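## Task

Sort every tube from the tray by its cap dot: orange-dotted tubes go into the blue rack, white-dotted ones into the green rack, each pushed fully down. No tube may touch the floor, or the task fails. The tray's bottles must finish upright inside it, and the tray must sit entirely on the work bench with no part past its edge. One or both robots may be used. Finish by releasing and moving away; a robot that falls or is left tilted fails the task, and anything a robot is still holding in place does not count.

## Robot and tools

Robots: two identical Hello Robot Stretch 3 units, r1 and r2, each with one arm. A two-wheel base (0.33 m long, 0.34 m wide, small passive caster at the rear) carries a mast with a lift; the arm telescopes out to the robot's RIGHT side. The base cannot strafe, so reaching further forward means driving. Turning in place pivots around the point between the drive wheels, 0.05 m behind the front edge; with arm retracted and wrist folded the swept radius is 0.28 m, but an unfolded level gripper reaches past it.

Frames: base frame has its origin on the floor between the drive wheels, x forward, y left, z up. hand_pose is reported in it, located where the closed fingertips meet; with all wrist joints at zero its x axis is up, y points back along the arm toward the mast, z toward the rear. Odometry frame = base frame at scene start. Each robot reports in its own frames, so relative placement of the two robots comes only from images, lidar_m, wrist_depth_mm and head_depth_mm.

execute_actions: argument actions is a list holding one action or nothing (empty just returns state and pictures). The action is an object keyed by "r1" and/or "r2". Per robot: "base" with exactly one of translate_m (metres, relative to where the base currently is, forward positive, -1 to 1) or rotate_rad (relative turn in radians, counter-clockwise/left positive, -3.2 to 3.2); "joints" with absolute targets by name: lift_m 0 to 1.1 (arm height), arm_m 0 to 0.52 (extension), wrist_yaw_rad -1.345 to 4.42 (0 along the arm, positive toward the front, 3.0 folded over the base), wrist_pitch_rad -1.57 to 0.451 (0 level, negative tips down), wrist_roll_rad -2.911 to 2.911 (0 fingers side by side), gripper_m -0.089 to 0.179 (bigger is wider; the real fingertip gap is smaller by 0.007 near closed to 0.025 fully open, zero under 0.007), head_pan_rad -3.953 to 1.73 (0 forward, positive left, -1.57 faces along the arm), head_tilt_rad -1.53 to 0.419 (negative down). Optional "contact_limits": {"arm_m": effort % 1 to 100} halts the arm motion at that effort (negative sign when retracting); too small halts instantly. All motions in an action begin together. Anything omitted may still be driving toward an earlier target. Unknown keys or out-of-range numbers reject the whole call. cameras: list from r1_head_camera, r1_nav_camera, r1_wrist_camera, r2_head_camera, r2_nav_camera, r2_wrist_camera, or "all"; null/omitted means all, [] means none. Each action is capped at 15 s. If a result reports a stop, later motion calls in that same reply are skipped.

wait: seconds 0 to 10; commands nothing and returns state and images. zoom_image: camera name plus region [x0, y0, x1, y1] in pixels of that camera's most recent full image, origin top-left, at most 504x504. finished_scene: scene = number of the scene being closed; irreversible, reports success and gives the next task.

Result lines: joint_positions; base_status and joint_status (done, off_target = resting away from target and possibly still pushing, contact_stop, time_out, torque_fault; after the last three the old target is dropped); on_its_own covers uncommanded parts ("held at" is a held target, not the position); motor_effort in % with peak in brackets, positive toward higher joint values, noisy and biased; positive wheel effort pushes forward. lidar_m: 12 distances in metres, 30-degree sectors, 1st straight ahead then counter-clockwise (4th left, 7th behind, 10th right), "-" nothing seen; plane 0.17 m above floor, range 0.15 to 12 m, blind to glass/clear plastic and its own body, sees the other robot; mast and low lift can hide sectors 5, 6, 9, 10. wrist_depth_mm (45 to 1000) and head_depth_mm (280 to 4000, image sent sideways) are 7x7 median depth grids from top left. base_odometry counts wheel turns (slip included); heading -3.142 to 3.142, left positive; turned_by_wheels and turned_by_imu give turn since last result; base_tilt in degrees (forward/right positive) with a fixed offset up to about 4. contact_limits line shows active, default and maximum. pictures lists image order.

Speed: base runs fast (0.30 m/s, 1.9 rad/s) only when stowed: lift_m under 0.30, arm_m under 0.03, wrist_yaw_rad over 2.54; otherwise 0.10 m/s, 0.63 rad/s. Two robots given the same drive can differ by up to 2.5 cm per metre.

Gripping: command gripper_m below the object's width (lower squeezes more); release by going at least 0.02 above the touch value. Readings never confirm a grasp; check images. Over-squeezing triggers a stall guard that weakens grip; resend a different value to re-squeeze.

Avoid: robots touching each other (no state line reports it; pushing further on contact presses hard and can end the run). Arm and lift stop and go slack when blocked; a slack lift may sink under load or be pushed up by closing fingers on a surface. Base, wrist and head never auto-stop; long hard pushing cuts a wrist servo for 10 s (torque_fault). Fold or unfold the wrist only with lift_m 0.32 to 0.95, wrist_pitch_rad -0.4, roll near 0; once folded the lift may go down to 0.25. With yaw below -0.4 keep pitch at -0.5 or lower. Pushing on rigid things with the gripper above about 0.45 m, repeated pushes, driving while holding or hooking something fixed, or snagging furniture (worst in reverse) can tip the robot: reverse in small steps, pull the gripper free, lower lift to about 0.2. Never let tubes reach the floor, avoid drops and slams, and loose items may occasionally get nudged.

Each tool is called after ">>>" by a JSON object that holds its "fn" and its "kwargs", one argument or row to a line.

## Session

>>> {"fn": "execute_actions", "kwargs": {
  "actions": []
}}

Scene clock: 0.00 s.
r1.base_odometry: x=+0.000 y=+0.000 heading=+0.000 (m, m, rad; r1's odometry frame)
r1.turned_by_wheels: +0.000 (rad since the last result)
r1.turned_by_imu: +0.000 (rad since the last result)
r1.base_tilt: forward=+1.1 right=-1.5 (deg)
r1.lidar_m: 1.06 1.45 3.21 3.34 3.82 1.70 1.09 2.08 3.99 1.45 1.06 1.02
r1.head_depth_mm: 937 945 935 941 944 945 947 / 991 998 994 995 996 999 1001 / 1051 1056 1054 1058 1058 1059 1056 / 1118 1121 1121 1121 1127 1123 1126 / 1195 1202 1200 1206 1196 1200 1202 / 1287 1284 1284 1295 1291 1284 1296 / 1390 1378 1389 1389 1389 1401 1392
r1.base_status: not commanded
r1.joint_positions: lift_m=+0.519 arm_m=+0.000 wrist_yaw_rad=+3.105 wrist_pitch_rad=-0.370 wrist_roll_rad=-0.017 gripper_m=+0.037 head_pan_rad=-0.006 head_tilt_rad=-0.014
r1.joint_status: not commanded
r1.motor_effort: left_wheel=+1 right_wheel=+0 lift_m=+38 arm_m=-1 wrist_yaw_rad=+0 wrist_pitch_rad=+7 wrist_roll_rad=+0 gripper_m=+1 head_pan_rad=+0 head_tilt_rad=+2 (%)
r1.hand_pose: x=-0.0128 y=+0.0853 z=+0.5424 quat_wxyz=(+0.142, +0.691, +0.119, +0.699) (m; r1's base frame)
r1.wrist_depth_mm: - - - - - - - / - - - - - - - / - - - - - - - / - - - - - - - / 912 930 921 926 973 957 961 / 766 773 - 787 763 807 799 / 678 679 685 676 691 693 697
r2.base_odometry: x=+0.000 y=+0.000 heading=+0.000 (m, m, rad; r2's odometry frame)
r2.turned_by_wheels: +0.000 (rad since the last result)
r2.turned_by_imu: +0.000 (rad since the last result)
r2.base_tilt: forward=+2.9 right=-1.2 (deg)
r2.lidar_m: 0.86 1.70 3.31 4.05 4.06 1.40 1.66 5.52 1.21 0.77 0.70 0.70
r2.head_depth_mm: 711 714 716 719 726 728 732 / 782 787 791 794 798 802 807 / 869 873 880 885 889 899 900 / 976 985 991 996 1008 1013 1017 / 1119 1128 1134 1141 1151 1165 1175 / 1305 1317 1330 1339 1349 1365 1379 / 1568 1577 1600 1617 1634 1657 1668
r2.base_status: not commanded
r2.joint_positions: lift_m=+0.331 arm_m=+0.002 wrist_yaw_rad=+3.019 wrist_pitch_rad=-0.514 wrist_roll_rad=-0.001 gripper_m=+0.037 head_pan_rad=-0.020 head_tilt_rad=-0.019
r2.joint_status: not commanded
r2.motor_effort: left_wheel=-1 right_wheel=+0 lift_m=+23 arm_m=+0 wrist_yaw_rad=+0 wrist_pitch_rad=+5 wrist_roll_rad=+0 gripper_m=+0 head_pan_rad=+0 head_tilt_rad=+1 (%)
r2.hand_pose: x=+0.0045 y=+0.0628 z=+0.3227 quat_wxyz=(+0.221, +0.693, +0.138, +0.672) (m; r2's base frame)
r2.wrist_depth_mm: - - - - - - - / 945 - - - - - - / 773 781 804 811 826 849 855 / 648 647 675 683 679 677 696 / 553 557 - 576 571 585 586 / 487 509 - - 506 497 508 / - - - - 442 447 451
pictures: r1_head_camera (sideways: a quarter turn clockwise sets it upright), r1_nav_camera (sideways: a quarter turn counterclockwise sets it upright), r1_wrist_camera, r2_head_camera (sideways: a quarter turn clockwise sets it upright), r2_nav_camera (sideways: a quarter turn counterclockwise sets it upright), r2_wrist_camera
Images, in order (width x height): r1_head_camera 896x504, r1_nav_camera 672x504, r1_wrist_camera 644x364, r2_head_camera 896x504, r2_nav_camera 672x504, r2_wrist_camera 644x364.

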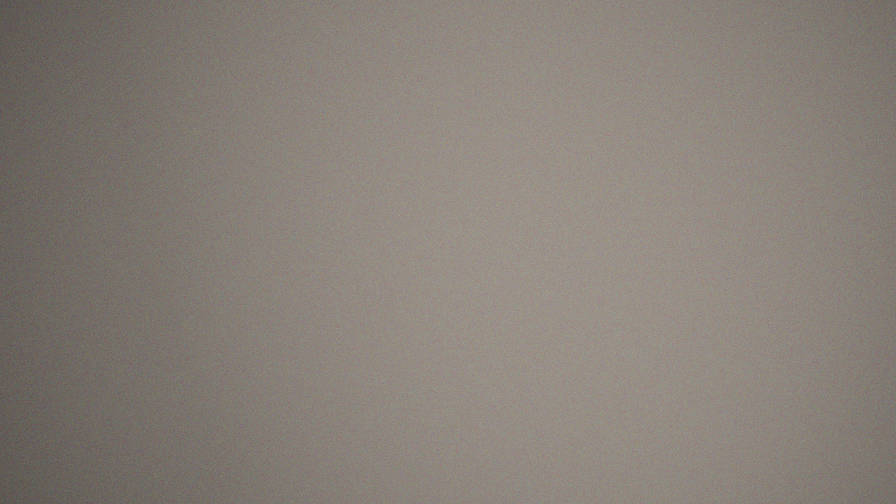

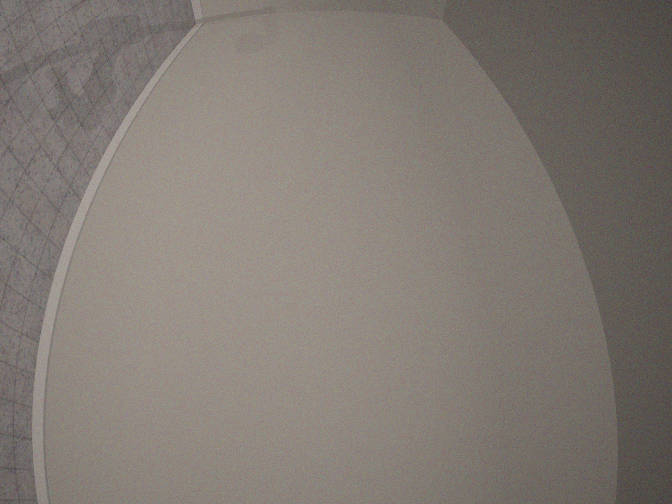

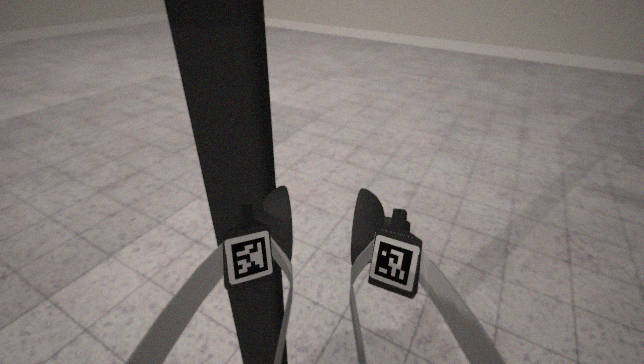

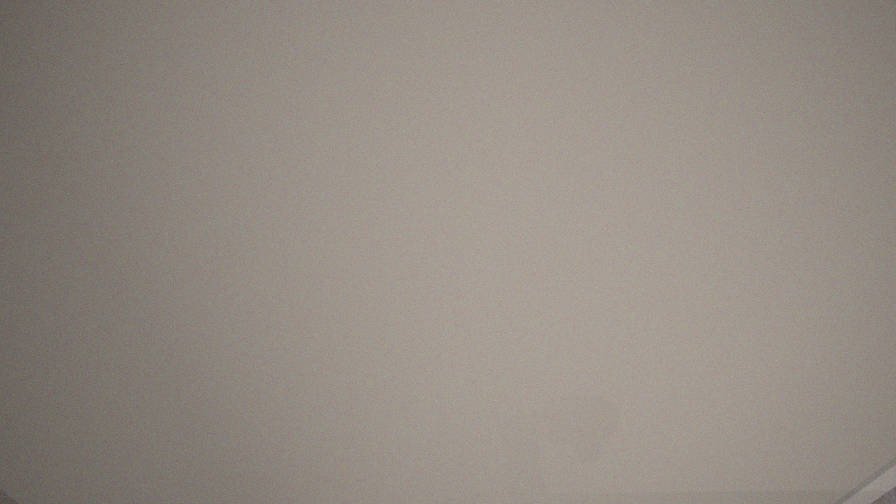

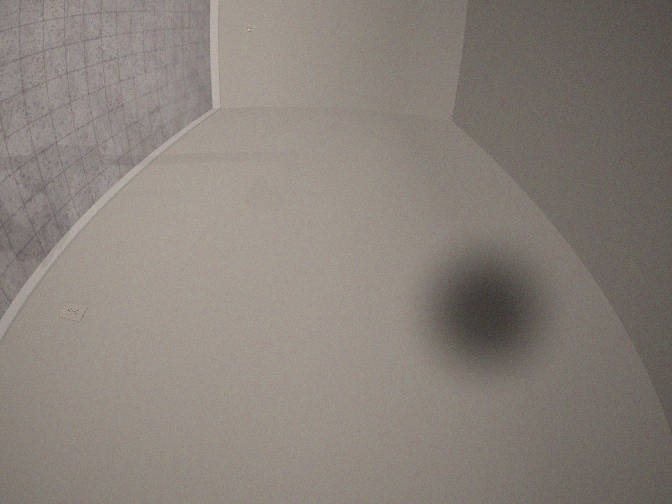

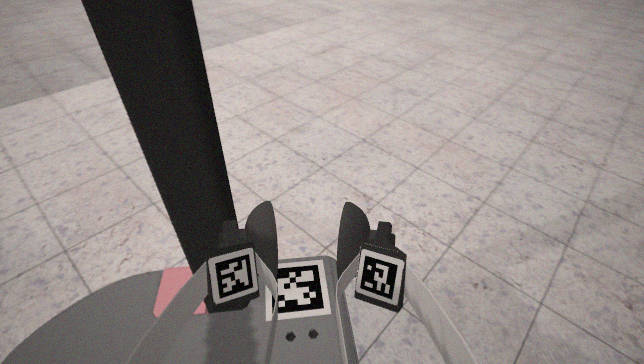

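>>> {"fn": "execute_actions", "kwargs": {
  "actions": [
    {"r1":{"joints":{"head_pan_rad":-3.64,"head_tilt_rad":-0.45,"lift_m":0.29}},"r2":{"joints":{"head_pan_rad":-3.9,"head_tilt_rad":-0.4,"lift_m":0.29}}}
  ],
  "cameras": ["r1_head_camera","r1_nav_camera","r2_head_camera","r2_nav_camera"]
}}

Scene clock: 7.33 s.
r1.base_odometry: x=+0.000 y=+0.000 heading=+0.000 (m, m, rad; r1's odometry frame)
r1.turned_by_wheels: +0.000 (rad since the last result)
r1.turned_by_imu: +0.001 (rad since the last result)
r1.base_tilt: forward=+1.1 right=-1.4 (deg)
r1.lidar_m: 1.06 1.45 3.22 3.34 3.83 1.70 1.08 2.09 4.00 1.46 1.06 1.02
r1.head_depth_mm: 3107 3407 3685 3100 2129 1633 1344 / 3141 3362 3657 3071 2128 1627 1329 / 3179 3426 3680 2988 2116 1637 1329 / 3127 3370 3692 3050 2109 1618 1324 / 3139 3439 3742 3024 2103 1613 1317 / 3144 3419 3669 2538 1977 1620 1312 / 3185 3486 3681 1322 1871 1519 1319
r1.base_status: not commanded
r1.joint_positions: lift_m=+0.291 arm_m=+0.000 wrist_yaw_rad=+3.105 wrist_pitch_rad=-0.370 wrist_roll_rad=-0.017 gripper_m=+0.037 head_pan_rad=-3.633 head_tilt_rad=-0.445
r1.joint_status: all done
r1.motor_effort: left_wheel=+0(1) right_wheel=-1(0) lift_m=+14(31) arm_m=-1(1) wrist_yaw_rad=+0(1) wrist_pitch_rad=+7(7) wrist_roll_rad=+0(0) gripper_m=+1(0) head_pan_rad=-4(49) head_tilt_rad=-3(22) (%)
r1.hand_pose: x=-0.0128 y=+0.0853 z=+0.3144 quat_wxyz=(+0.142, +0.691, +0.119, +0.699) (m; r1's base frame)
r1.wrist_depth_mm: - - - - - - - / - - - - - - - / 947 994 - 989 - - - / 738 745 - 763 759 769 774 / 600 604 609 621 630 627 635 / 499 519 - 532 503 518 544 / 446 - - - 442 452 462
r2.base_odometry: x=+0.000 y=+0.000 heading=+0.000 (m, m, rad; r2's odometry frame)
r2.turned_by_wheels: +0.000 (rad since the last result)
r2.turned_by_imu: +0.000 (rad since the last result)
r2.base_tilt: forward=+2.9 right=-1.1 (deg)
r2.lidar_m: 0.86 1.70 3.31 4.04 4.07 1.40 1.66 5.55 1.21 0.77 0.70 0.70
r2.head_depth_mm: - - - - - - - / 3407 3718 3952 3504 - - - / 3440 3724 3992 3297 2227 1684 1362 / 3499 3822 - 3243 2214 1678 1354 / 3531 3807 - 2697 2115 1676 1346 / 3581 3857 - 1538 2109 1671 1345 / 3608 3897 - 1654 2181 1662 1339
r2.base_status: not commanded
r2.joint_positions: lift_m=+0.290 arm_m=+0.002 wrist_yaw_rad=+3.019 wrist_pitch_rad=-0.515 wrist_roll_rad=-0.001 gripper_m=+0.037 head_pan_rad=-3.893 head_tilt_rad=-0.395
r2.joint_status: all done
r2.motor_effort: left_wheel=+0(0) right_wheel=+1(0) lift_m=+19(19) arm_m=+1(0) wrist_yaw_rad=+0(0) wrist_pitch_rad=+4(5) wrist_roll_rad=+0(0) gripper_m=+1(1) head_pan_rad=-5(58) head_tilt_rad=-3(27) (%)
r2.hand_pose: x=+0.0045 y=+0.0627 z=+0.2818 quat_wxyz=(+0.222, +0.693, +0.138, +0.672) (m; r2's base frame)
r2.wrist_depth_mm: - - - - - - - / 886 - 897 936 950 982 - / 713 712 727 736 754 763 790 / 584 592 604 615 620 636 639 / 500 511 - 535 530 534 539 / 448 - - - 467 463 470 / - - - - 407 407 407
pictures: r1_head_camera (sideways: a quarter turn clockwise sets it upright), r1_nav_camera (sideways: a quarter turn counterclockwise sets it upright), r2_head_camera (sideways: a quarter turn clockwise sets it upright), r2_nav_camera (sideways: a quarter turn counterclockwise sets it upright)
Images, in order (width x height): r1_head_camera 896x504, r1_nav_camera 672x504, r2_head_camera 896x504, r2_nav_camera 672x504.

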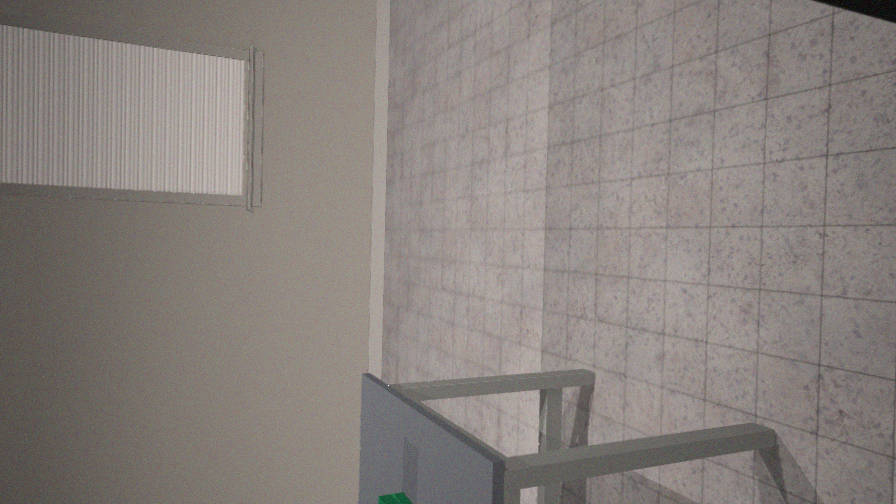

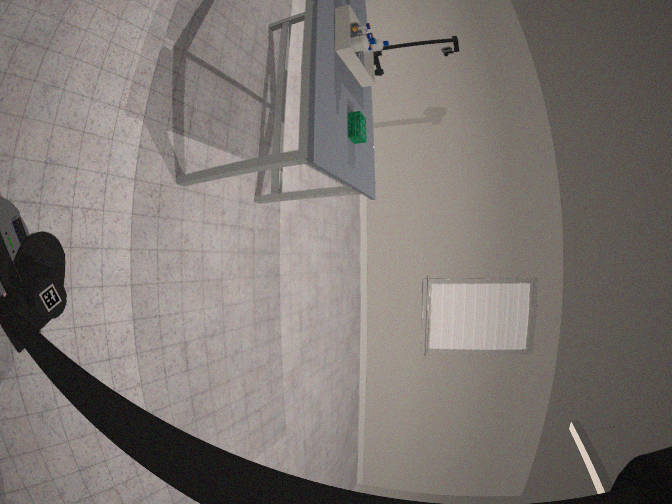

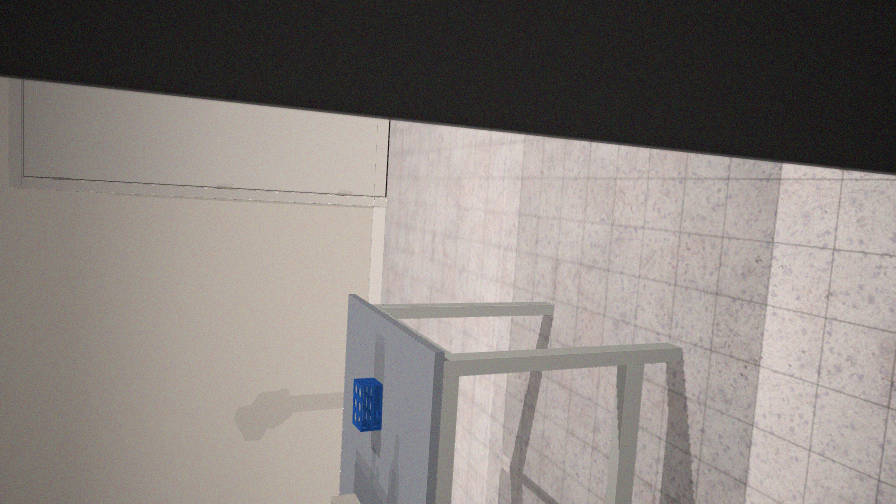

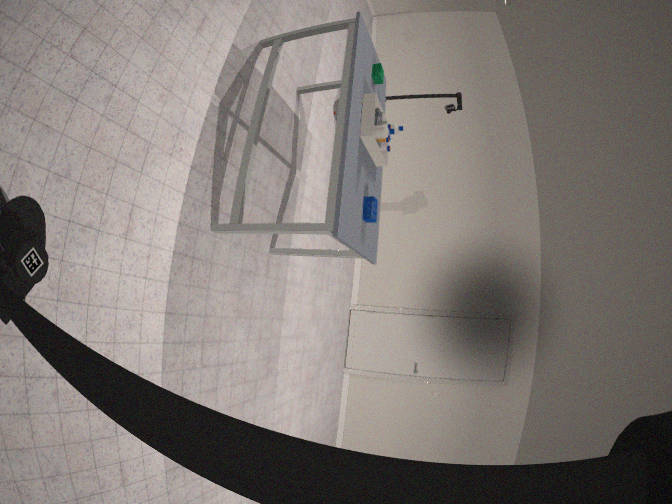

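>>> {"fn": "execute_actions", "kwargs": {
  "actions": [
    {"r1":{"base":{"rotate_rad":-2.555},"joints":{"head_pan_rad":-1.57,"head_tilt_rad":-0.75}},"r2":{"base":{"rotate_rad":0.045},"joints":{"head_pan_rad":-1.57,"head_tilt_rad":-0.75,"wrist_pitch_rad":-0.4}}}
  ],
  "cameras": []
}}

>>> {"fn": "execute_actions", "kwargs": {
  "actions": [
    {"r1":{"base":{"translate_m":1.0}},"r2":{"base":{"translate_m":-1.0}}}
  ],
  "cameras": []
}}

>>> {"fn": "execute_actions", "kwargs": {
  "actions": [
    {"r1":{"base":{"translate_m":0.275}},"r2":{"base":{"translate_m":-0.47}}}
  ],
  "cameras": []
}}

>>> {"fn": "execute_actions", "kwargs": {
  "actions": [
    {"r1":{"base":{"rotate_rad":0.455}},"r2":{"base":{"rotate_rad":-2.49}}}
  ],
  "cameras": ["r1_head_camera","r2_head_camera"]
}}

Scene clock: 38.53 s.
r1.base_odometry: x=+0.000 y=+0.000 heading=-2.555 (m, m, rad; r1's odometry frame)
r1.turned_by_wheels: -2.555 (rad since the last result)
r1.turned_by_imu: -2.514 (rad since the last result)
r1.base_tilt: forward=+1.1 right=-1.4 (deg)
r1.lidar_m: 2.09 2.99 1.35 1.04 1.03 1.09 1.59 3.21 3.44 3.78 1.69 1.09
r1.head_depth_mm: 3899 3571 2488 1925 1568 1339 1151 / 3871 3512 2465 1925 1580 1312 1148 / 3729 3481 2474 1909 1571 1314 1139 / 3531 3477 2493 1909 1556 1310 1139 / 3369 3488 2441 1907 1552 1310 1138 / 3214 3427 2414 1907 1549 1302 1138 / 3132 3265 2464 1878 1540 1305 1136
r1.base_status: done
r1.joint_positions: lift_m=+0.291 arm_m=+0.000 wrist_yaw_rad=+3.105 wrist_pitch_rad=-0.370 wrist_roll_rad=-0.017 gripper_m=+0.037 head_pan_rad=-1.577 head_tilt_rad=-0.741
r1.joint_status: all done
r1.motor_effort: left_wheel=+3(9) right_wheel=-2(6) lift_m=+14(14) arm_m=-1(1) wrist_yaw_rad=+0(0) wrist_pitch_rad=+7(7) wrist_roll_rad=+0(0) gripper_m=+1(1) head_pan_rad=+4(51) head_tilt_rad=-3(18) (%)
r1.hand_pose: x=-0.0128 y=+0.0853 z=+0.3144 quat_wxyz=(+0.142, +0.691, +0.119, +0.699) (m; r1's base frame)
r1.wrist_depth_mm: 776 867 - - - - - / 832 930 - - - - - / 890 955 - 996 985 - - / 728 748 - 767 762 770 804 / 602 595 601 623 625 627 631 / 509 518 - 533 499 533 516 / 442 - - - 443 442 456
r2.base_odometry: x=+0.000 y=+0.000 heading=+0.045 (m, m, rad; r2's odometry frame)
r2.turned_by_wheels: +0.045 (rad since the last result)
r2.turned_by_imu: +0.045 (rad since the last result)
r2.base_tilt: forward=+2.9 right=-1.1 (deg)
r2.lidar_m: 0.89 1.88 3.33 4.18 4.06 1.40 1.72 5.23 1.14 0.76 0.70 0.71
r2.head_depth_mm: 957 1147 1433 1790 1565 1321 1147 / 867 1019 1247 1581 1558 1318 1147 / 794 919 1096 1354 1519 1314 1142 / 727 837 980 1176 1432 1315 1140 / 677 769 887 1044 1278 1302 1141 / 631 708 809 940 1126 1270 1130 / 591 659 743 854 1002 1209 1127
r2.base_status: done
r2.joint_positions: lift_m=+0.290 arm_m=+0.002 wrist_yaw_rad=+3.019 wrist_pitch_rad=-0.422 wrist_roll_rad=-0.001 gripper_m=+0.037 head_pan_rad=-1.577 head_tilt_rad=-0.741
r2.joint_status: all done
r2.motor_effort: left_wheel=-2(8) right_wheel=+1(3) lift_m=+19(19) arm_m=+1(0) wrist_yaw_rad=+0(0) wrist_pitch_rad=+8(8) wrist_roll_rad=+0(0) gripper_m=+1(0) head_pan_rad=+5(58) head_tilt_rad=-6(28) (%)
r2.hand_pose: x=+0.0060 y=+0.0752 z=+0.3019 quat_wxyz=(+0.190, +0.699, +0.106, +0.682) (m; r2's base frame)
r2.wrist_depth_mm: - - - - - - - / - - - - - - - / 852 827 888 898 904 915 935 / 668 665 693 695 717 712 749 / 553 557 - 572 597 590 606 / 478 497 - 520 513 504 503 / - - - - 435 434 441
pictures: none
No camera images: the call's "cameras" was empty. Leave "cameras" out to get every camera's image.

Scene clock: 43.70 s.
r1.base_odometry: x=-0.833 y=-0.554 heading=-2.555 (m, m, rad; r1's odometry frame)
r1.turned_by_wheels: +0.000 (rad since the last result)
r1.turned_by_imu: +0.010 (rad since the last result)
r1.base_tilt: forward=+1.1 right=-1.4 (deg)
r1.lidar_m: 1.10 4.18 1.88 1.47 1.46 1.54 2.28 4.10 0.76 0.74 1.23 1.31
r1.head_depth_mm: 3653 3592 2510 1941 1557 1322 1147 / 3420 3532 2494 1807 1567 1319 1148 / 3306 3488 1056 900 1323 1317 1137 / 3126 3406 1014 854 1547 1313 1142 / 2988 3220 993 809 1546 1313 1137 / 2826 3081 966 775 1546 1305 1135 / 2753 3009 994 769 1475 1304 1131
r1.base_status: done
r1.joint_positions: lift_m=+0.291 arm_m=+0.000 wrist_yaw_rad=+3.105 wrist_pitch_rad=-0.370 wrist_roll_rad=-0.017 gripper_m=+0.037 head_pan_rad=-1.577 head_tilt_rad=-0.741
r1.joint_status: not commanded
r1.motor_effort: left_wheel=+2(8) right_wheel=-1(5) lift_m=+14(14) arm_m=-1(1) wrist_yaw_rad=+0(0) wrist_pitch_rad=+7(7) wrist_roll_rad=+0(0) gripper_m=+1(0) head_pan_rad=+4(4) head_tilt_rad=-4(3) (%)
r1.hand_pose: x=-0.0128 y=+0.0853 z=+0.3144 quat_wxyz=(+0.142, +0.691, +0.119, +0.699) (m; r1's base frame)
r1.wrist_depth_mm: - - - - - - - / - - - - - - - / 938 915 - - - - - / 726 739 - 764 782 785 786 / 592 607 607 635 621 636 628 / 498 526 - 529 508 534 533 / 450 - - - 452 450 461
r2.base_odometry: x=-0.999 y=-0.045 heading=+0.045 (m, m, rad; r2's odometry frame)
r2.turned_by_wheels: +0.000 (rad since the last result)
r2.turned_by_imu: -0.004 (rad since the last result)
r2.base_tilt: forward=+2.9 right=-1.1 (deg)
r2.lidar_m: 1.65 3.50 4.14 0.81 0.74 0.75 0.95 4.74 2.14 1.41 1.30 1.32
r2.head_depth_mm: 1831 2213 2441 1908 1561 1326 1151 / 1673 1977 2241 1891 1551 1320 1145 / 1530 1774 2116 1881 1548 1313 1141 / 1404 1613 1888 1874 1549 1306 1142 / 1303 1480 1698 1840 1534 1307 1135 / 1213 1363 1551 1751 1528 1297 1134 / 1140 1266 1428 1633 1521 1301 1126
r2.base_status: done
r2.joint_positions: lift_m=+0.290 arm_m=+0.002 wrist_yaw_rad=+3.019 wrist_pitch_rad=-0.421 wrist_roll_rad=-0.001 gripper_m=+0.037 head_pan_rad=-1.577 head_tilt_rad=-0.741
r2.joint_status: not commanded
r2.motor_effort: left_wheel=-2(12) right_wheel=+2(3) lift_m=+20(19) arm_m=+0(0) wrist_yaw_rad=+0(0) wrist_pitch_rad=+7(8) wrist_roll_rad=+0(0) gripper_m=+0(1) head_pan_rad=+4(5) head_tilt_rad=-5(5) (%)
r2.hand_pose: x=+0.0061 y=+0.0754 z=+0.3022 quat_wxyz=(+0.190, +0.699, +0.106, +0.682) (m; r2's base frame)
r2.wrist_depth_mm: - - - - - - - / - - - - - - - / 759 807 907 880 922 912 919 / 675 673 701 697 699 719 724 / 563 563 - 576 600 589 601 / 477 497 - 526 507 506 505 / - - - - 434 438 444
pictures: none
No camera images: the call's "cameras" was empty. Leave "cameras" out to get every camera's image.

Scene clock: 46.90 s.
r1.base_odometry: x=-1.062 y=-0.706 heading=-2.555 (m, m, rad; r1's odometry frame)
r1.turned_by_wheels: +0.000 (rad since the last result)
r1.turned_by_imu: +0.003 (rad since the last result)
r1.base_tilt: forward=+1.1 right=-1.4 (deg)
r1.lidar_m: 0.83 4.31 2.00 1.58 1.57 1.66 2.46 4.34 0.84 1.14 1.12 1.20
r1.head_depth_mm: 3517 3500 1024 870 1321 1321 1144 / 3354 3542 1017 814 1564 1320 1136 / 3189 3330 976 783 1551 1326 1148 / 3039 3304 986 781 1481 1317 1137 / 2884 3111 1000 777 1440 1311 1138 / 2767 3020 961 741 686 1299 1139 / 2637 2892 876 725 647 1308 1133
r1.base_status: done
r1.joint_positions: lift_m=+0.291 arm_m=+0.000 wrist_yaw_rad=+3.105 wrist_pitch_rad=-0.370 wrist_roll_rad=-0.017 gripper_m=+0.037 head_pan_rad=-1.577 head_tilt_rad=-0.741
r1.joint_status: not commanded
r1.motor_effort: left_wheel=+0(8) right_wheel=-1(5) lift_m=+14(14) arm_m=-1(1) wrist_yaw_rad=+0(1) wrist_pitch_rad=+7(7) wrist_roll_rad=+0(0) gripper_m=+0(1) head_pan_rad=+4(4) head_tilt_rad=-4(2) (%)
r1.hand_pose: x=-0.0128 y=+0.0853 z=+0.3144 quat_wxyz=(+0.142, +0.691, +0.119, +0.699) (m; r1's base frame)
r1.wrist_depth_mm: - - - - - - - / - - - - - - - / 944 960 - 966 995 - - / 740 732 - 774 791 786 790 / 607 593 606 620 623 624 634 / 505 519 - 526 508 520 531 / 447 - - - 459 451 465
r2.base_odometry: x=-1.469 y=-0.066 heading=+0.045 (m, m, rad; r2's odometry frame)
r2.turned_by_wheels: +0.000 (rad since the last result)
r2.turned_by_imu: -0.002 (rad since the last result)
r2.base_tilt: forward=+2.9 right=-1.0 (deg)
r2.lidar_m: 2.01 4.24 0.75 0.50 0.46 0.46 0.58 4.36 2.62 1.72 1.59 1.61
r2.head_depth_mm: 2273 2706 2441 1906 1559 1319 1149 / 2025 2417 2409 1891 1554 1321 1145 / 1863 2174 2356 1884 1550 1313 1142 / 1725 1981 2224 1872 1544 1312 1138 / 1599 1821 2086 1864 1529 1303 1131 / 1492 1674 1906 1850 1531 1300 1129 / 1398 1548 1754 1851 1515 1292 1129
r2.base_status: done
r2.joint_positions: lift_m=+0.290 arm_m=+0.002 wrist_yaw_rad=+3.019 wrist_pitch_rad=-0.421 wrist_roll_rad=-0.001 gripper_m=+0.037 head_pan_rad=-1.577 head_tilt_rad=-0.741
r2.joint_status: not commanded
r2.motor_effort: left_wheel=-1(12) right_wheel=+2(2) lift_m=+20(19) arm_m=-1(0) wrist_yaw_rad=-1(0) wrist_pitch_rad=+7(7) wrist_roll_rad=+0(0) gripper_m=+0(0) head_pan_rad=+5(5) head_tilt_rad=-5(5) (%)
r2.hand_pose: x=+0.0061 y=+0.0754 z=+0.3023 quat_wxyz=(+0.190, +0.699, +0.105, +0.682) (m; r2's base frame)
r2.wrist_depth_mm: - - - - - - - / - - - 765 - - - / 848 654 626 862 903 921 918 / 417 621 694 707 716 731 738 / 559 555 - 581 584 596 593 / 481 503 - 519 513 499 517 / - - - - 429 438 438
pictures: none
No camera images: the call's "cameras" was empty. Leave "cameras" out to get every camera's image.

Scene clock: 49.60 s.
r1.base_odometry: x=-1.062 y=-0.706 heading=-2.100 (m, m, rad; r1's odometry frame)
r1.turned_by_wheels: +0.455 (rad since the last result)
r1.turned_by_imu: +0.449 (rad since the last result)
r1.base_tilt: forward=+1.1 right=-1.4 (deg)
r1.lidar_m: 4.33 2.13 1.60 1.56 1.62 2.27 4.36 0.85 1.15 1.12 1.17 0.82
r1.head_depth_mm: 2698 3038 1023 789 697 1320 1152 / 2764 3050 1017 763 695 1321 1138 / 2725 3022 894 757 693 1319 1142 / 2659 2969 893 753 692 1318 1141 / 2737 2989 890 752 690 1314 1132 / 2755 3034 1002 773 731 1315 1138 / 2747 3036 994 774 1433 1309 1135
r1.base_status: done
r1.joint_positions: lift_m=+0.291 arm_m=+0.000 wrist_yaw_rad=+3.105 wrist_pitch_rad=-0.370 wrist_roll_rad=-0.017 gripper_m=+0.037 head_pan_rad=-1.577 head_tilt_rad=-0.741
r1.joint_status: not commanded
r1.motor_effort: left_wheel=-1(6) right_wheel=+1(7) lift_m=+14(14) arm_m=-1(1) wrist_yaw_rad=+0(0) wrist_pitch_rad=+7(7) wrist_roll_rad=+0(0) gripper_m=+1(1) head_pan_rad=+4(4) head_tilt_rad=-3(3) (%)
r1.hand_pose: x=-0.0128 y=+0.0853 z=+0.3144 quat_wxyz=(+0.142, +0.691, +0.119, +0.699) (m; r1's base frame)
r1.wrist_depth_mm: - - - - - - - / - - - - - - - / 936 961 - - - - - / 760 740 - 746 792 776 781 / 600 610 603 628 622 635 639 / 503 520 - 530 501 532 529 / 441 - - - 448 447 451
r2.base_odometry: x=-1.469 y=-0.066 heading=-2.445 (m, m, rad; r2's odometry frame)
r2.turned_by_wheels: -2.490 (rad since the last result)
r2.turned_by_imu: -2.483 (rad since the last result)
r2.base_tilt: forward=+2.9 right=-1.1 (deg)
r2.lidar_m: 4.35 2.20 1.64 1.59 1.66 2.31 4.44 0.64 0.47 0.46 0.48 0.67
r2.head_depth_mm: 2709 3061 995 777 690 1330 1152 / 2711 2999 832 749 689 1319 1144 / 2731 3007 871 746 686 1314 1140 / 2681 2948 882 742 682 1309 1136 / 2741 3015 897 737 677 1305 1132 / 2748 3029 963 757 675 1300 1134 / 2760 3008 957 752 671 1298 1126
r2.base_status: done
r2.joint_positions: lift_m=+0.290 arm_m=+0.002 wrist_yaw_rad=+3.019 wrist_pitch_rad=-0.421 wrist_roll_rad=-0.001 gripper_m=+0.037 head_pan_rad=-1.577 head_tilt_rad=-0.741
r2.joint_status: not commanded
r2.motor_effort: left_wheel=+1(12) right_wheel=-1(4) lift_m=+20(19) arm_m=-1(0) wrist_yaw_rad=+0(0) wrist_pitch_rad=+7(7) wrist_roll_rad=+0(0) gripper_m=+1(0) head_pan_rad=+4(4) head_tilt_rad=-5(6) (%)
r2.hand_pose: x=+0.0061 y=+0.0754 z=+0.3023 quat_wxyz=(+0.190, +0.699, +0.105, +0.682) (m; r2's base frame)
r2.wrist_depth_mm: - - - - - - - / - - - - - - - / 838 816 872 875 890 933 942 / 673 671 687 708 725 723 732 / 551 562 - 579 591 601 602 / 475 493 - 517 504 500 519 / - - - - 432 445 440
pictures: r1_head_camera (sideways: a quarter turn clockwise sets it upright), r2_head_camera (sideways: a quarter turn clockwise sets it upright)
Images, in order (width x height): r1_head_camera 896x504, r2_head_camera 896x504.

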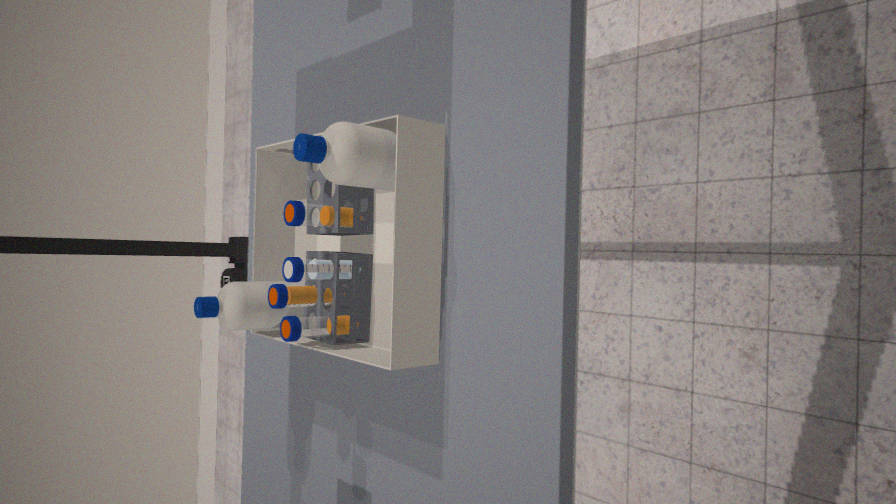

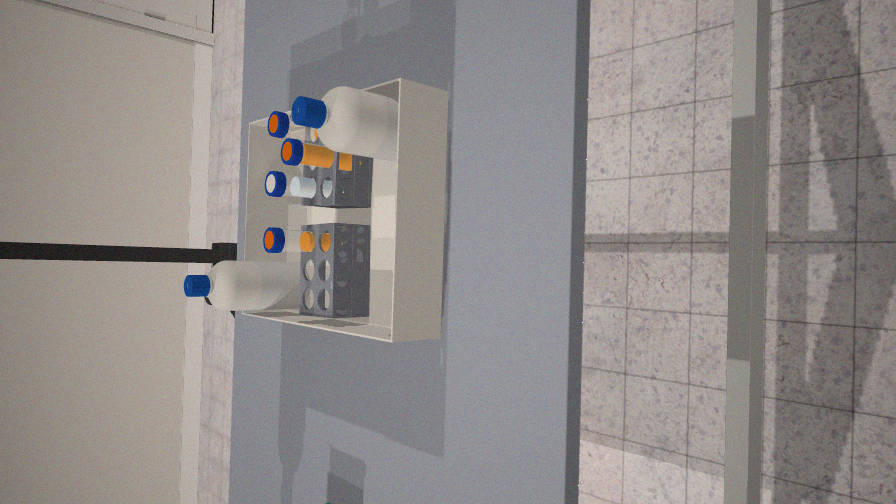

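>>> {"fn": "execute_actions", "kwargs": {
  "actions": [
    {"r1":{"base":{"translate_m":0.014},"joints":{"lift_m":0.9}},"r2":{"base":{"translate_m":-0.03},"joints":{"lift_m":0.9}}}
  ],
  "cameras": []
}}

>>> {"fn": "execute_actions", "kwargs": {
  "actions": [
    {"r1":{"joints":{"wrist_yaw_rad":0,"gripper_m":0.055}},"r2":{"joints":{"wrist_yaw_rad":0,"gripper_m":0.055}}}
  ],
  "cameras": []
}}

>>> {"fn": "execute_actions", "kwargs": {
  "actions": [
    {"r1":{"joints":{"wrist_pitch_rad":-0.2,"arm_m":0.2,"lift_m":0.87}},"r2":{"joints":{"wrist_pitch_rad":-0.2,"arm_m":0.36,"lift_m":0.87}}}
  ],
  "cameras": ["r1_wrist_camera","r2_wrist_camera"]
}}

Scene clock: 79.20 s.
r1.base_odometry: x=-1.069 y=-0.718 heading=-2.100 (m, m, rad; r1's odometry frame)
r1.turned_by_wheels: +0.000 (rad since the last result)
r1.turned_by_imu: +0.002 (rad since the last result)
r1.base_tilt: forward=+1.1 right=-1.4 (deg)
r1.lidar_m: 4.33 2.13 1.61 1.56 1.62 2.26 4.37 0.86 1.15 1.12 1.17 0.82
r1.head_depth_mm: 2720 3028 1026 786 677 - 1121 / 2758 3053 979 760 677 - 1150 / 2680 3012 894 757 672 - - / 1324 2975 891 754 673 - 1117 / 2723 3013 884 755 670 - 1117 / 2767 3007 999 776 732 1327 1122 / 2748 3026 997 771 1429 1302 1133
r1.base_status: done
r1.joint_positions: lift_m=+0.899 arm_m=+0.000 wrist_yaw_rad=+3.105 wrist_pitch_rad=-0.370 wrist_roll_rad=-0.017 gripper_m=+0.037 head_pan_rad=-1.577 head_tilt_rad=-0.741
r1.joint_status: all done
r1.motor_effort: left_wheel=-1(5) right_wheel=+1(7) lift_m=+60(64) arm_m=-1(1) wrist_yaw_rad=-1(1) wrist_pitch_rad=+7(7) wrist_roll_rad=+0(0) gripper_m=+0(1) head_pan_rad=+3(4) head_tilt_rad=-3(3) (%)
r1.hand_pose: x=-0.0128 y=+0.0853 z=+0.9226 quat_wxyz=(+0.142, +0.691, +0.119, +0.699) (m; r1's base frame)
r1.wrist_depth_mm: - - - - - - - / - - - - - - - / - - - - - - - / - - - - - - - / - - - - - - - / - - - - - - - / - - - - - - -
r2.base_odometry: x=-1.446 y=-0.047 heading=-2.445 (m, m, rad; r2's odometry frame)
r2.turned_by_wheels: +0.000 (rad since the last result)
r2.turned_by_imu: +0.000 (rad since the last result)
r2.base_tilt: forward=+2.8 right=-1.1 (deg)
r2.lidar_m: 4.40 2.21 1.64 1.59 1.66 2.32 4.41 0.64 0.47 0.46 0.48 0.67
r2.head_depth_mm: 2734 3028 994 779 674 - 1148 / 2757 2996 954 749 670 - 1145 / 2742 3011 835 745 666 - - / 1500 2989 880 740 662 - - / 2750 2969 889 737 652 - 1126 / 2752 3025 961 758 675 1328 1133 / 2757 3005 957 752 672 1292 1129
r2.base_status: done
r2.joint_positions: lift_m=+0.900 arm_m=+0.002 wrist_yaw_rad=+3.019 wrist_pitch_rad=-0.421 wrist_roll_rad=-0.001 gripper_m=+0.037 head_pan_rad=-1.577 head_tilt_rad=-0.741
r2.joint_status: all done
r2.motor_effort: left_wheel=+1(9) right_wheel=-1(6) lift_m=+26(28) arm_m=+0(1) wrist_yaw_rad=+0(0) wrist_pitch_rad=+7(7) wrist_roll_rad=+0(0) gripper_m=+0(0) head_pan_rad=+5(4) head_tilt_rad=-4(4) (%)
r2.hand_pose: x=+0.0061 y=+0.0754 z=+0.9119 quat_wxyz=(+0.190, +0.699, +0.105, +0.682) (m; r2's base frame)
r2.wrist_depth_mm: - - - - - - - / - - - - - - - / - - - - - - - / - - - - - - - / - - - - - - - / - - - - - - - / - - - - - - -
pictures: none
No camera images: the call's "cameras" was empty. Leave "cameras" out to get every camera's image.

Scene clock: 81.77 s.
r1.base_odometry: x=-1.069 y=-0.718 heading=-2.100 (m, m, rad; r1's odometry frame)
r1.turned_by_wheels: +0.000 (rad since the last result)
r1.turned_by_imu: +0.001 (rad since the last result)
r1.base_tilt: forward=+1.1 right=-1.5 (deg)
r1.lidar_m: 4.29 2.13 1.60 1.56 1.62 2.27 4.37 0.86 1.15 1.12 1.17 0.81
r1.head_depth_mm: 2728 3015 1025 788 678 - - / 2698 3015 976 758 676 - - / 2729 3032 894 755 685 - - / 1198 2955 891 756 - - 1110 / 2754 2992 889 754 706 1312 1141 / 2724 3003 1003 773 733 1297 1136 / 2750 3043 989 773 1437 1304 1136
r1.base_status: not commanded
r1.joint_positions: lift_m=+0.899 arm_m=+0.000 wrist_yaw_rad=+0.002 wrist_pitch_rad=-0.370 wrist_roll_rad=-0.017 gripper_m=+0.055 head_pan_rad=-1.577 head_tilt_rad=-0.741
r1.joint_status: all done
r1.motor_effort: left_wheel=+0(1) right_wheel=+1(1) lift_m=+60(60) arm_m=-1(1) wrist_yaw_rad=-2(5) wrist_pitch_rad=+7(7) wrist_roll_rad=+0(0) gripper_m=+1(70) head_pan_rad=+4(4) head_tilt_rad=-3(3) (%)
r1.hand_pose: x=-0.0211 y=-0.3749 z=+0.9226 quat_wxyz=(+0.701, +0.132, -0.689, -0.129) (m; r1's base frame)
r1.wrist_depth_mm: - - - - - - - / 901 852 904 681 731 - - / 588 607 593 569 426 667 592 / 464 467 456 453 453 490 498 / 381 385 - 391 413 403 407 / 329 330 317 330 319 334 338 / - - - - - - 311
r2.base_odometry: x=-1.446 y=-0.047 heading=-2.445 (m, m, rad; r2's odometry frame)
r2.turned_by_wheels: +0.000 (rad since the last result)
r2.turned_by_imu: +0.000 (rad since the last result)
r2.base_tilt: forward=+2.9 right=-1.1 (deg)
r2.lidar_m: 4.39 2.21 1.64 1.59 1.66 2.31 4.43 0.64 0.47 0.46 0.48 0.67
r2.head_depth_mm: 2746 3058 996 778 673 - - / 2729 3000 952 749 671 - - / 2727 3015 834 746 - - - / 1449 2984 880 748 - - 1114 / 2744 2964 888 737 679 1304 1133 / 2743 2996 962 757 674 1300 1130 / 2747 2988 957 754 672 1294 1128
r2.base_status: not commanded
r2.joint_positions: lift_m=+0.900 arm_m=+0.002 wrist_yaw_rad=+0.002 wrist_pitch_rad=-0.421 wrist_roll_rad=-0.001 gripper_m=+0.055 head_pan_rad=-1.577 head_tilt_rad=-0.741
r2.joint_status: all done
r2.motor_effort: left_wheel=+1(1) right_wheel=-1(0) lift_m=+25(25) arm_m=-1(0) wrist_yaw_rad=-2(3) wrist_pitch_rad=+7(7) wrist_roll_rad=+0(0) gripper_m=+1(69) head_pan_rad=+5(5) head_tilt_rad=-5(5) (%)
r2.hand_pose: x=-0.0211 y=-0.3711 z=+0.9119 quat_wxyz=(+0.692, +0.148, -0.691, -0.147) (m; r2's base frame)
r2.wrist_depth_mm: - - - - - - - / 608 733 691 634 496 830 - / 538 546 517 547 406 598 565 / 430 436 428 431 425 464 473 / 359 360 378 370 383 382 382 / 306 311 305 315 327 325 327 / - - - - - - -
pictures: none
No camera images: the call's "cameras" was empty. Leave "cameras" out to get every camera's image.

Scene clock: 85.60 s.
r1.base_odometry: x=-1.069 y=-0.718 heading=-2.100 (m, m, rad; r1's odometry frame)
r1.turned_by_wheels: +0.000 (rad since the last result)
r1.turned_by_imu: +0.001 (rad since the last result)
r1.base_tilt: forward=+1.1 right=-1.4 (deg)
r1.lidar_m: 4.32 2.13 1.61 1.56 1.63 2.26 4.39 0.86 1.16 1.12 1.16 0.82
r1.head_depth_mm: 2715 2990 1025 - - 1287 1132 / 2691 3053 1067 - 1442 1319 1141 / 2681 2988 1031 - 690 1311 1141 / 974 2939 1031 740 690 1318 1143 / 2742 2993 882 753 688 1310 1142 / 2720 3039 999 773 731 1308 1140 / 2744 3056 990 772 1429 1306 1136
r1.base_status: not commanded
r1.joint_positions: lift_m=+0.871 arm_m=+0.200 wrist_yaw_rad=+0.001 wrist_pitch_rad=-0.222 wrist_roll_rad=-0.017 gripper_m=+0.055 head_pan_rad=-1.577 head_tilt_rad=-0.741
r1.joint_status: all done
r1.motor_effort: left_wheel=+0(1) right_wheel=+1(2) lift_m=+13(55) arm_m=+2(2) wrist_yaw_rad=-1(3) wrist_pitch_rad=+10(11) wrist_roll_rad=+0(0) gripper_m=+1(1) head_pan_rad=+4(5) head_tilt_rad=-4(3) (%)
r1.hand_pose: x=-0.0214 y=-0.5892 z=+0.9295 quat_wxyz=(+0.709, +0.080, -0.696, -0.078) (m; r1's base frame)
r1.wrist_depth_mm: - - - 646 - - - / - - - - - - - / - - - 593 - - - / 541 577 516 443 469 236 643 / 432 437 - 410 242 228 470 / 350 340 253 360 254 242 374 / 290 282 270 263 258 251 308
r2.base_odometry: x=-1.446 y=-0.047 heading=-2.445 (m, m, rad; r2's odometry frame)
r2.turned_by_wheels: +0.000 (rad since the last result)
r2.turned_by_imu: +0.000 (rad since the last result)
r2.base_tilt: forward=+2.8 right=-1.1 (deg)
r2.lidar_m: 4.38 2.21 1.64 1.59 1.66 2.32 4.41 0.64 0.47 0.46 0.48 0.67
r2.head_depth_mm: 2753 3022 1039 - - 1291 1125 / 2746 3025 - 740 1061 1318 1139 / 2671 2998 - 744 685 1317 1138 / 1061 3001 867 744 681 1312 1140 / 2739 2945 888 736 679 1306 1136 / 2756 2999 961 757 676 1302 1134 / 2738 3008 955 754 672 1299 1129
r2.base_status: not commanded
r2.joint_positions: lift_m=+0.870 arm_m=+0.360 wrist_yaw_rad=+0.000 wrist_pitch_rad=-0.223 wrist_roll_rad=-0.001 gripper_m=+0.055 head_pan_rad=-1.577 head_tilt_rad=-0.741
r2.joint_status: all done
r2.motor_effort: left_wheel=+1(1) right_wheel=-1(1) lift_m=+19(25) arm_m=+4(5) wrist_yaw_rad=+0(2) wrist_pitch_rad=+8(8) wrist_roll_rad=+0(0) gripper_m=+1(1) head_pan_rad=+4(5) head_tilt_rad=-4(4) (%)
r2.hand_pose: x=-0.0214 y=-0.7493 z=+0.9287 quat_wxyz=(+0.703, +0.079, -0.702, -0.079) (m; r2's base frame)
r2.wrist_depth_mm: - - - 571 - - - / - - - - - - - / - - - - - - - / 569 585 334 605 608 - - / 433 434 346 420 433 423 474 / 353 338 269 334 212 275 374 / 293 239 242 270 232 246 311
pictures: r1_wrist_camera, r2_wrist_camera
Images, in order (width x height): r1_wrist_camera 644x364, r2_wrist_camera 644x364.

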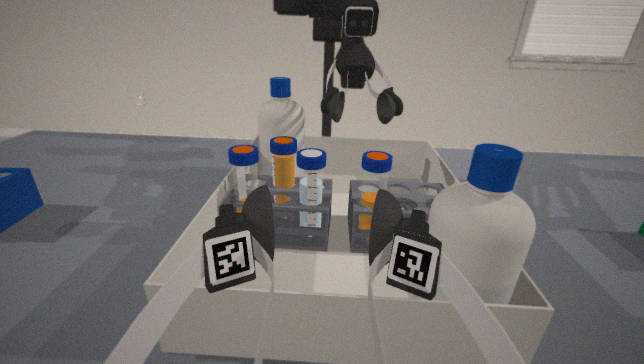

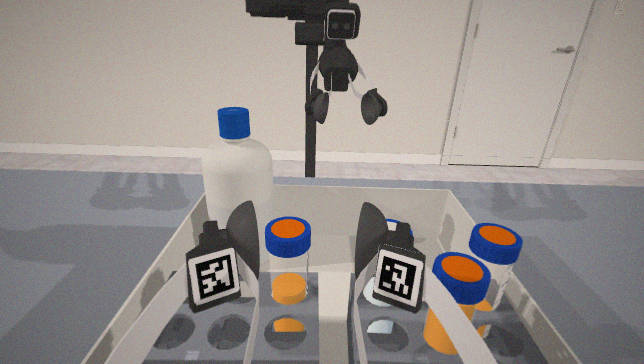

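>>> {"fn": "execute_actions", "kwargs": {
  "actions": [
    {"r1":{"base":{"translate_m":0.012}},"r2":{"base":{"translate_m":0.016}}}
  ],
  "cameras": ["r1_wrist_camera","r2_wrist_camera","r2_head_camera"]
}}

Scene clock: 109.03 s.
r1.base_odometry: x=-1.075 y=-0.728 heading=-2.100 (m, m, rad; r1's odometry frame)
r1.turned_by_wheels: +0.000 (rad since the last result)
r1.turned_by_imu: +0.001 (rad since the last result)
r1.base_tilt: forward=+1.1 right=-1.4 (deg)
r1.lidar_m: 4.31 2.13 1.60 1.56 1.62 2.26 4.40 0.87 1.16 1.12 1.17 0.81
r1.head_depth_mm: 2739 3032 1023 - - 1278 1126 / 2752 3047 1062 - 1450 1328 1150 / 2701 2953 1046 - 692 1314 1143 / 1210 2941 975 738 693 1316 1141 / 2732 3002 931 750 727 1314 1138 / 2747 3069 1001 772 731 1306 1135 / 2742 3070 993 771 1437 1302 1134
r1.base_status: done
r1.joint_positions: lift_m=+0.871 arm_m=+0.200 wrist_yaw_rad=+0.001 wrist_pitch_rad=-0.222 wrist_roll_rad=-0.017 gripper_m=+0.055 head_pan_rad=-1.577 head_tilt_rad=-0.741
r1.joint_status: not commanded
r1.motor_effort: left_wheel=+0(2) right_wheel=+1(6) lift_m=+13(13) arm_m=+2(2) wrist_yaw_rad=-1(1) wrist_pitch_rad=+10(10) wrist_roll_rad=+0(0) gripper_m=+1(0) head_pan_rad=+5(4) head_tilt_rad=-3(3) (%)
r1.hand_pose: x=-0.0214 y=-0.5892 z=+0.9295 quat_wxyz=(+0.709, +0.080, -0.696, -0.078) (m; r1's base frame)
r1.wrist_depth_mm: - - - - - - - / - - - - - - - / - - - 526 - - - / 529 573 551 422 477 239 613 / 437 434 - 404 253 228 459 / 350 351 254 357 261 241 364 / 290 285 271 264 258 250 307
r2.base_odometry: x=-1.458 y=-0.057 heading=-2.445 (m, m, rad; r2's odometry frame)
r2.turned_by_wheels: +0.000 (rad since the last result)
r2.turned_by_imu: +0.000 (rad since the last result)
r2.base_tilt: forward=+2.9 right=-1.1 (deg)
r2.lidar_m: 4.36 2.21 1.65 1.59 1.66 2.31 4.45 0.64 0.47 0.46 0.48 0.67
r2.head_depth_mm: 2727 3036 1035 - - 1297 1126 / 2731 3034 - 731 1067 1319 1145 / 2642 3011 - 747 685 1312 1143 / 1098 2968 869 742 682 1310 1140 / 2738 2921 890 736 679 1297 1135 / 2759 3009 961 759 675 1303 1130 / 2732 3006 955 753 672 1290 1128
r2.base_status: done
r2.joint_positions: lift_m=+0.870 arm_m=+0.360 wrist_yaw_rad=+0.000 wrist_pitch_rad=-0.223 wrist_roll_rad=-0.001 gripper_m=+0.055 head_pan_rad=-1.577 head_tilt_rad=-0.741
r2.joint_status: not commanded
r2.motor_effort: left_wheel=+1(6) right_wheel=-1(3) lift_m=+20(19) arm_m=+4(5) wrist_yaw_rad=+0(1) wrist_pitch_rad=+8(8) wrist_roll_rad=+0(0) gripper_m=+1(1) head_pan_rad=+5(5) head_tilt_rad=-3(3) (%)
r2.hand_pose: x=-0.0214 y=-0.7493 z=+0.9287 quat_wxyz=(+0.703, +0.079, -0.702, -0.079) (m; r2's base frame)
r2.wrist_depth_mm: - - - 590 - - - / - - - - - - - / - - - - - - - / 571 570 342 596 621 - - / 435 438 362 381 432 368 460 / 350 357 280 280 367 213 372 / 294 265 243 247 242 244 302
pictures: r1_wrist_camera, r2_head_camera (sideways: a quarter turn clockwise sets it upright), r2_wrist_camera
Images, in order (width x height): r1_wrist_camera 644x364, r2_head_camera 896x504, r2_wrist_camera 644x364.

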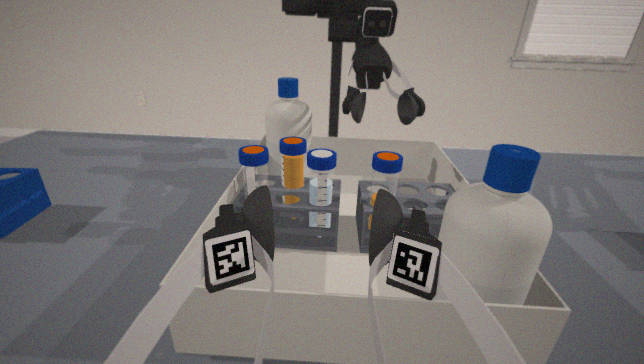

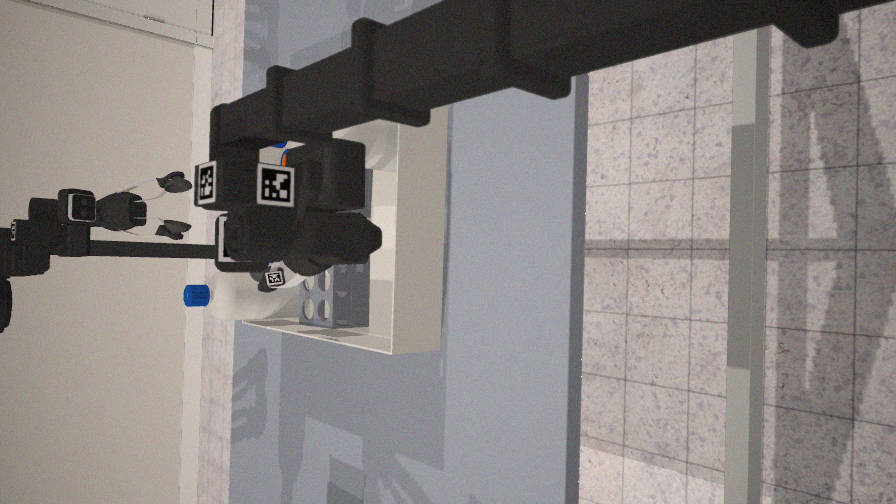

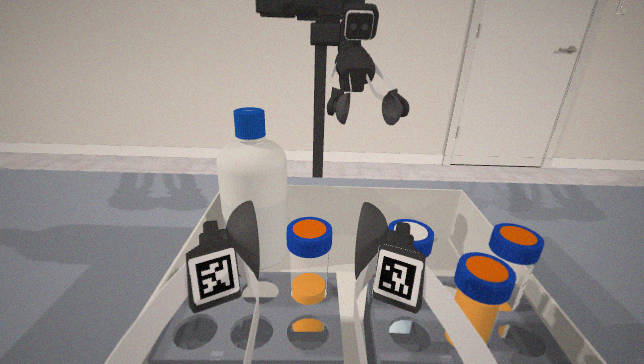

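>>> {"fn": "execute_actions", "kwargs": {
  "actions": [
    {"r2":{"joints":{"lift_m":0.825,"arm_m":0.39}}}
  ],
  "cameras": ["r1_wrist_camera","r2_wrist_camera"]
}}

Scene clock: 114.57 s.
r1.base_odometry: x=-1.075 y=-0.728 heading=-2.100 (m, m, rad; r1's odometry frame)
r1.turned_by_wheels: +0.000 (rad since the last result)
r1.turned_by_imu: +0.001 (rad since the last result)
r1.base_tilt: forward=+1.1 right=-1.4 (deg)
r1.lidar_m: 4.30 2.14 1.61 1.55 1.62 2.27 4.39 0.87 1.15 1.12 1.17 0.81
r1.head_depth_mm: 2686 2992 1023 - - 1279 1121 / 2719 3019 1063 - 1450 1313 1147 / 2715 2914 1031 - 690 1317 1136 / 1361 2945 905 739 691 1313 1135 / 2743 3000 933 754 729 1312 1138 / 2746 3035 998 774 728 1311 1138 / 2727 3042 994 772 1428 1305 1133
r1.base_status: not commanded
r1.joint_positions: lift_m=+0.871 arm_m=+0.200 wrist_yaw_rad=+0.001 wrist_pitch_rad=-0.222 wrist_roll_rad=-0.017 gripper_m=+0.055 head_pan_rad=-1.577 head_tilt_rad=-0.741
r1.joint_status: not commanded
r1.motor_effort: left_wheel=-1(1) right_wheel=+1(1) lift_m=+13(13) arm_m=+2(2) wrist_yaw_rad=-1(1) wrist_pitch_rad=+10(10) wrist_roll_rad=+0(0) gripper_m=+1(1) head_pan_rad=+4(3) head_tilt_rad=-3(3) (%)
r1.hand_pose: x=-0.0214 y=-0.5892 z=+0.9295 quat_wxyz=(+0.709, +0.080, -0.696, -0.078) (m; r1's base frame)
r1.wrist_depth_mm: - - - - - - - / - - - - - - - / - - - 511 - - - / 540 565 541 422 476 239 634 / 430 432 - 409 254 230 464 / 345 350 253 359 260 239 375 / 293 285 269 263 261 251 309
r2.base_odometry: x=-1.458 y=-0.057 heading=-2.445 (m, m, rad; r2's odometry frame)
r2.turned_by_wheels: +0.000 (rad since the last result)
r2.turned_by_imu: +0.000 (rad since the last result)
r2.base_tilt: forward=+2.9 right=-1.1 (deg)
r2.lidar_m: 4.36 2.20 1.64 1.59 1.66 2.31 4.43 0.64 0.47 0.46 0.48 0.67
r2.head_depth_mm: 2739 3030 995 803 - - - / 2757 3020 1073 - 687 1315 1148 / 2639 2995 - 746 685 1315 1140 / 1101 2962 - 742 681 1313 1137 / 2732 2929 890 736 678 1307 1133 / 2733 3014 960 760 675 1293 1130 / 2757 3005 954 752 672 1294 1126
r2.base_status: not commanded
r2.joint_positions: lift_m=+0.825 arm_m=+0.390 wrist_yaw_rad=+0.000 wrist_pitch_rad=-0.223 wrist_roll_rad=-0.001 gripper_m=+0.055 head_pan_rad=-1.577 head_tilt_rad=-0.741
r2.joint_status: all done
r2.motor_effort: left_wheel=+1(1) right_wheel=-1(0) lift_m=+18(20) arm_m=+5(7) wrist_yaw_rad=-1(1) wrist_pitch_rad=+8(8) wrist_roll_rad=+0(0) gripper_m=+0(0) head_pan_rad=+5(4) head_tilt_rad=-4(4) (%)
r2.hand_pose: x=-0.0214 y=-0.7793 z=+0.8838 quat_wxyz=(+0.703, +0.079, -0.702, -0.079) (m; r2's base frame)
r2.wrist_depth_mm: - - - - - - - / - - - - - - - / - - 289 - - - - / 471 479 304 376 381 486 531 / 360 348 309 344 217 204 357 / 288 218 224 214 211 170 219 / 226 179 176 184 204 175 188
pictures: r1_wrist_camera, r2_wrist_camera
Images, in order (width x height): r1_wrist_camera 644x364, r2_wrist_camera 644x364.

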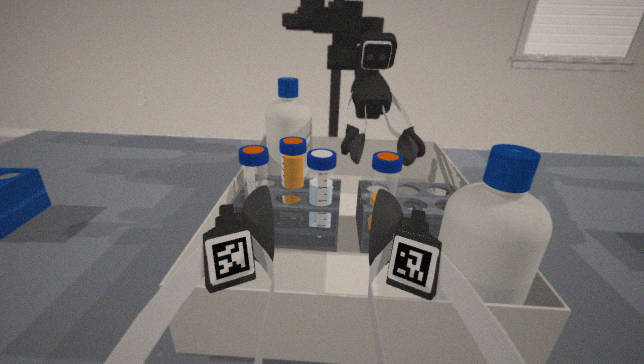

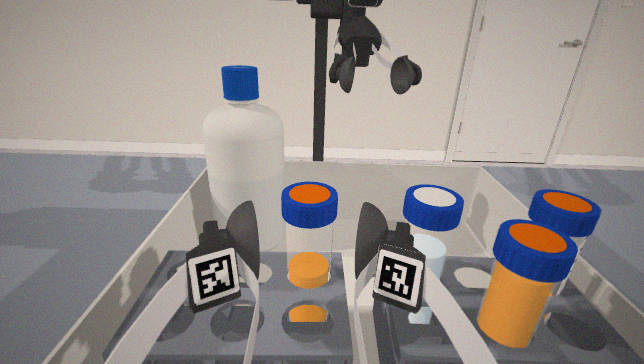

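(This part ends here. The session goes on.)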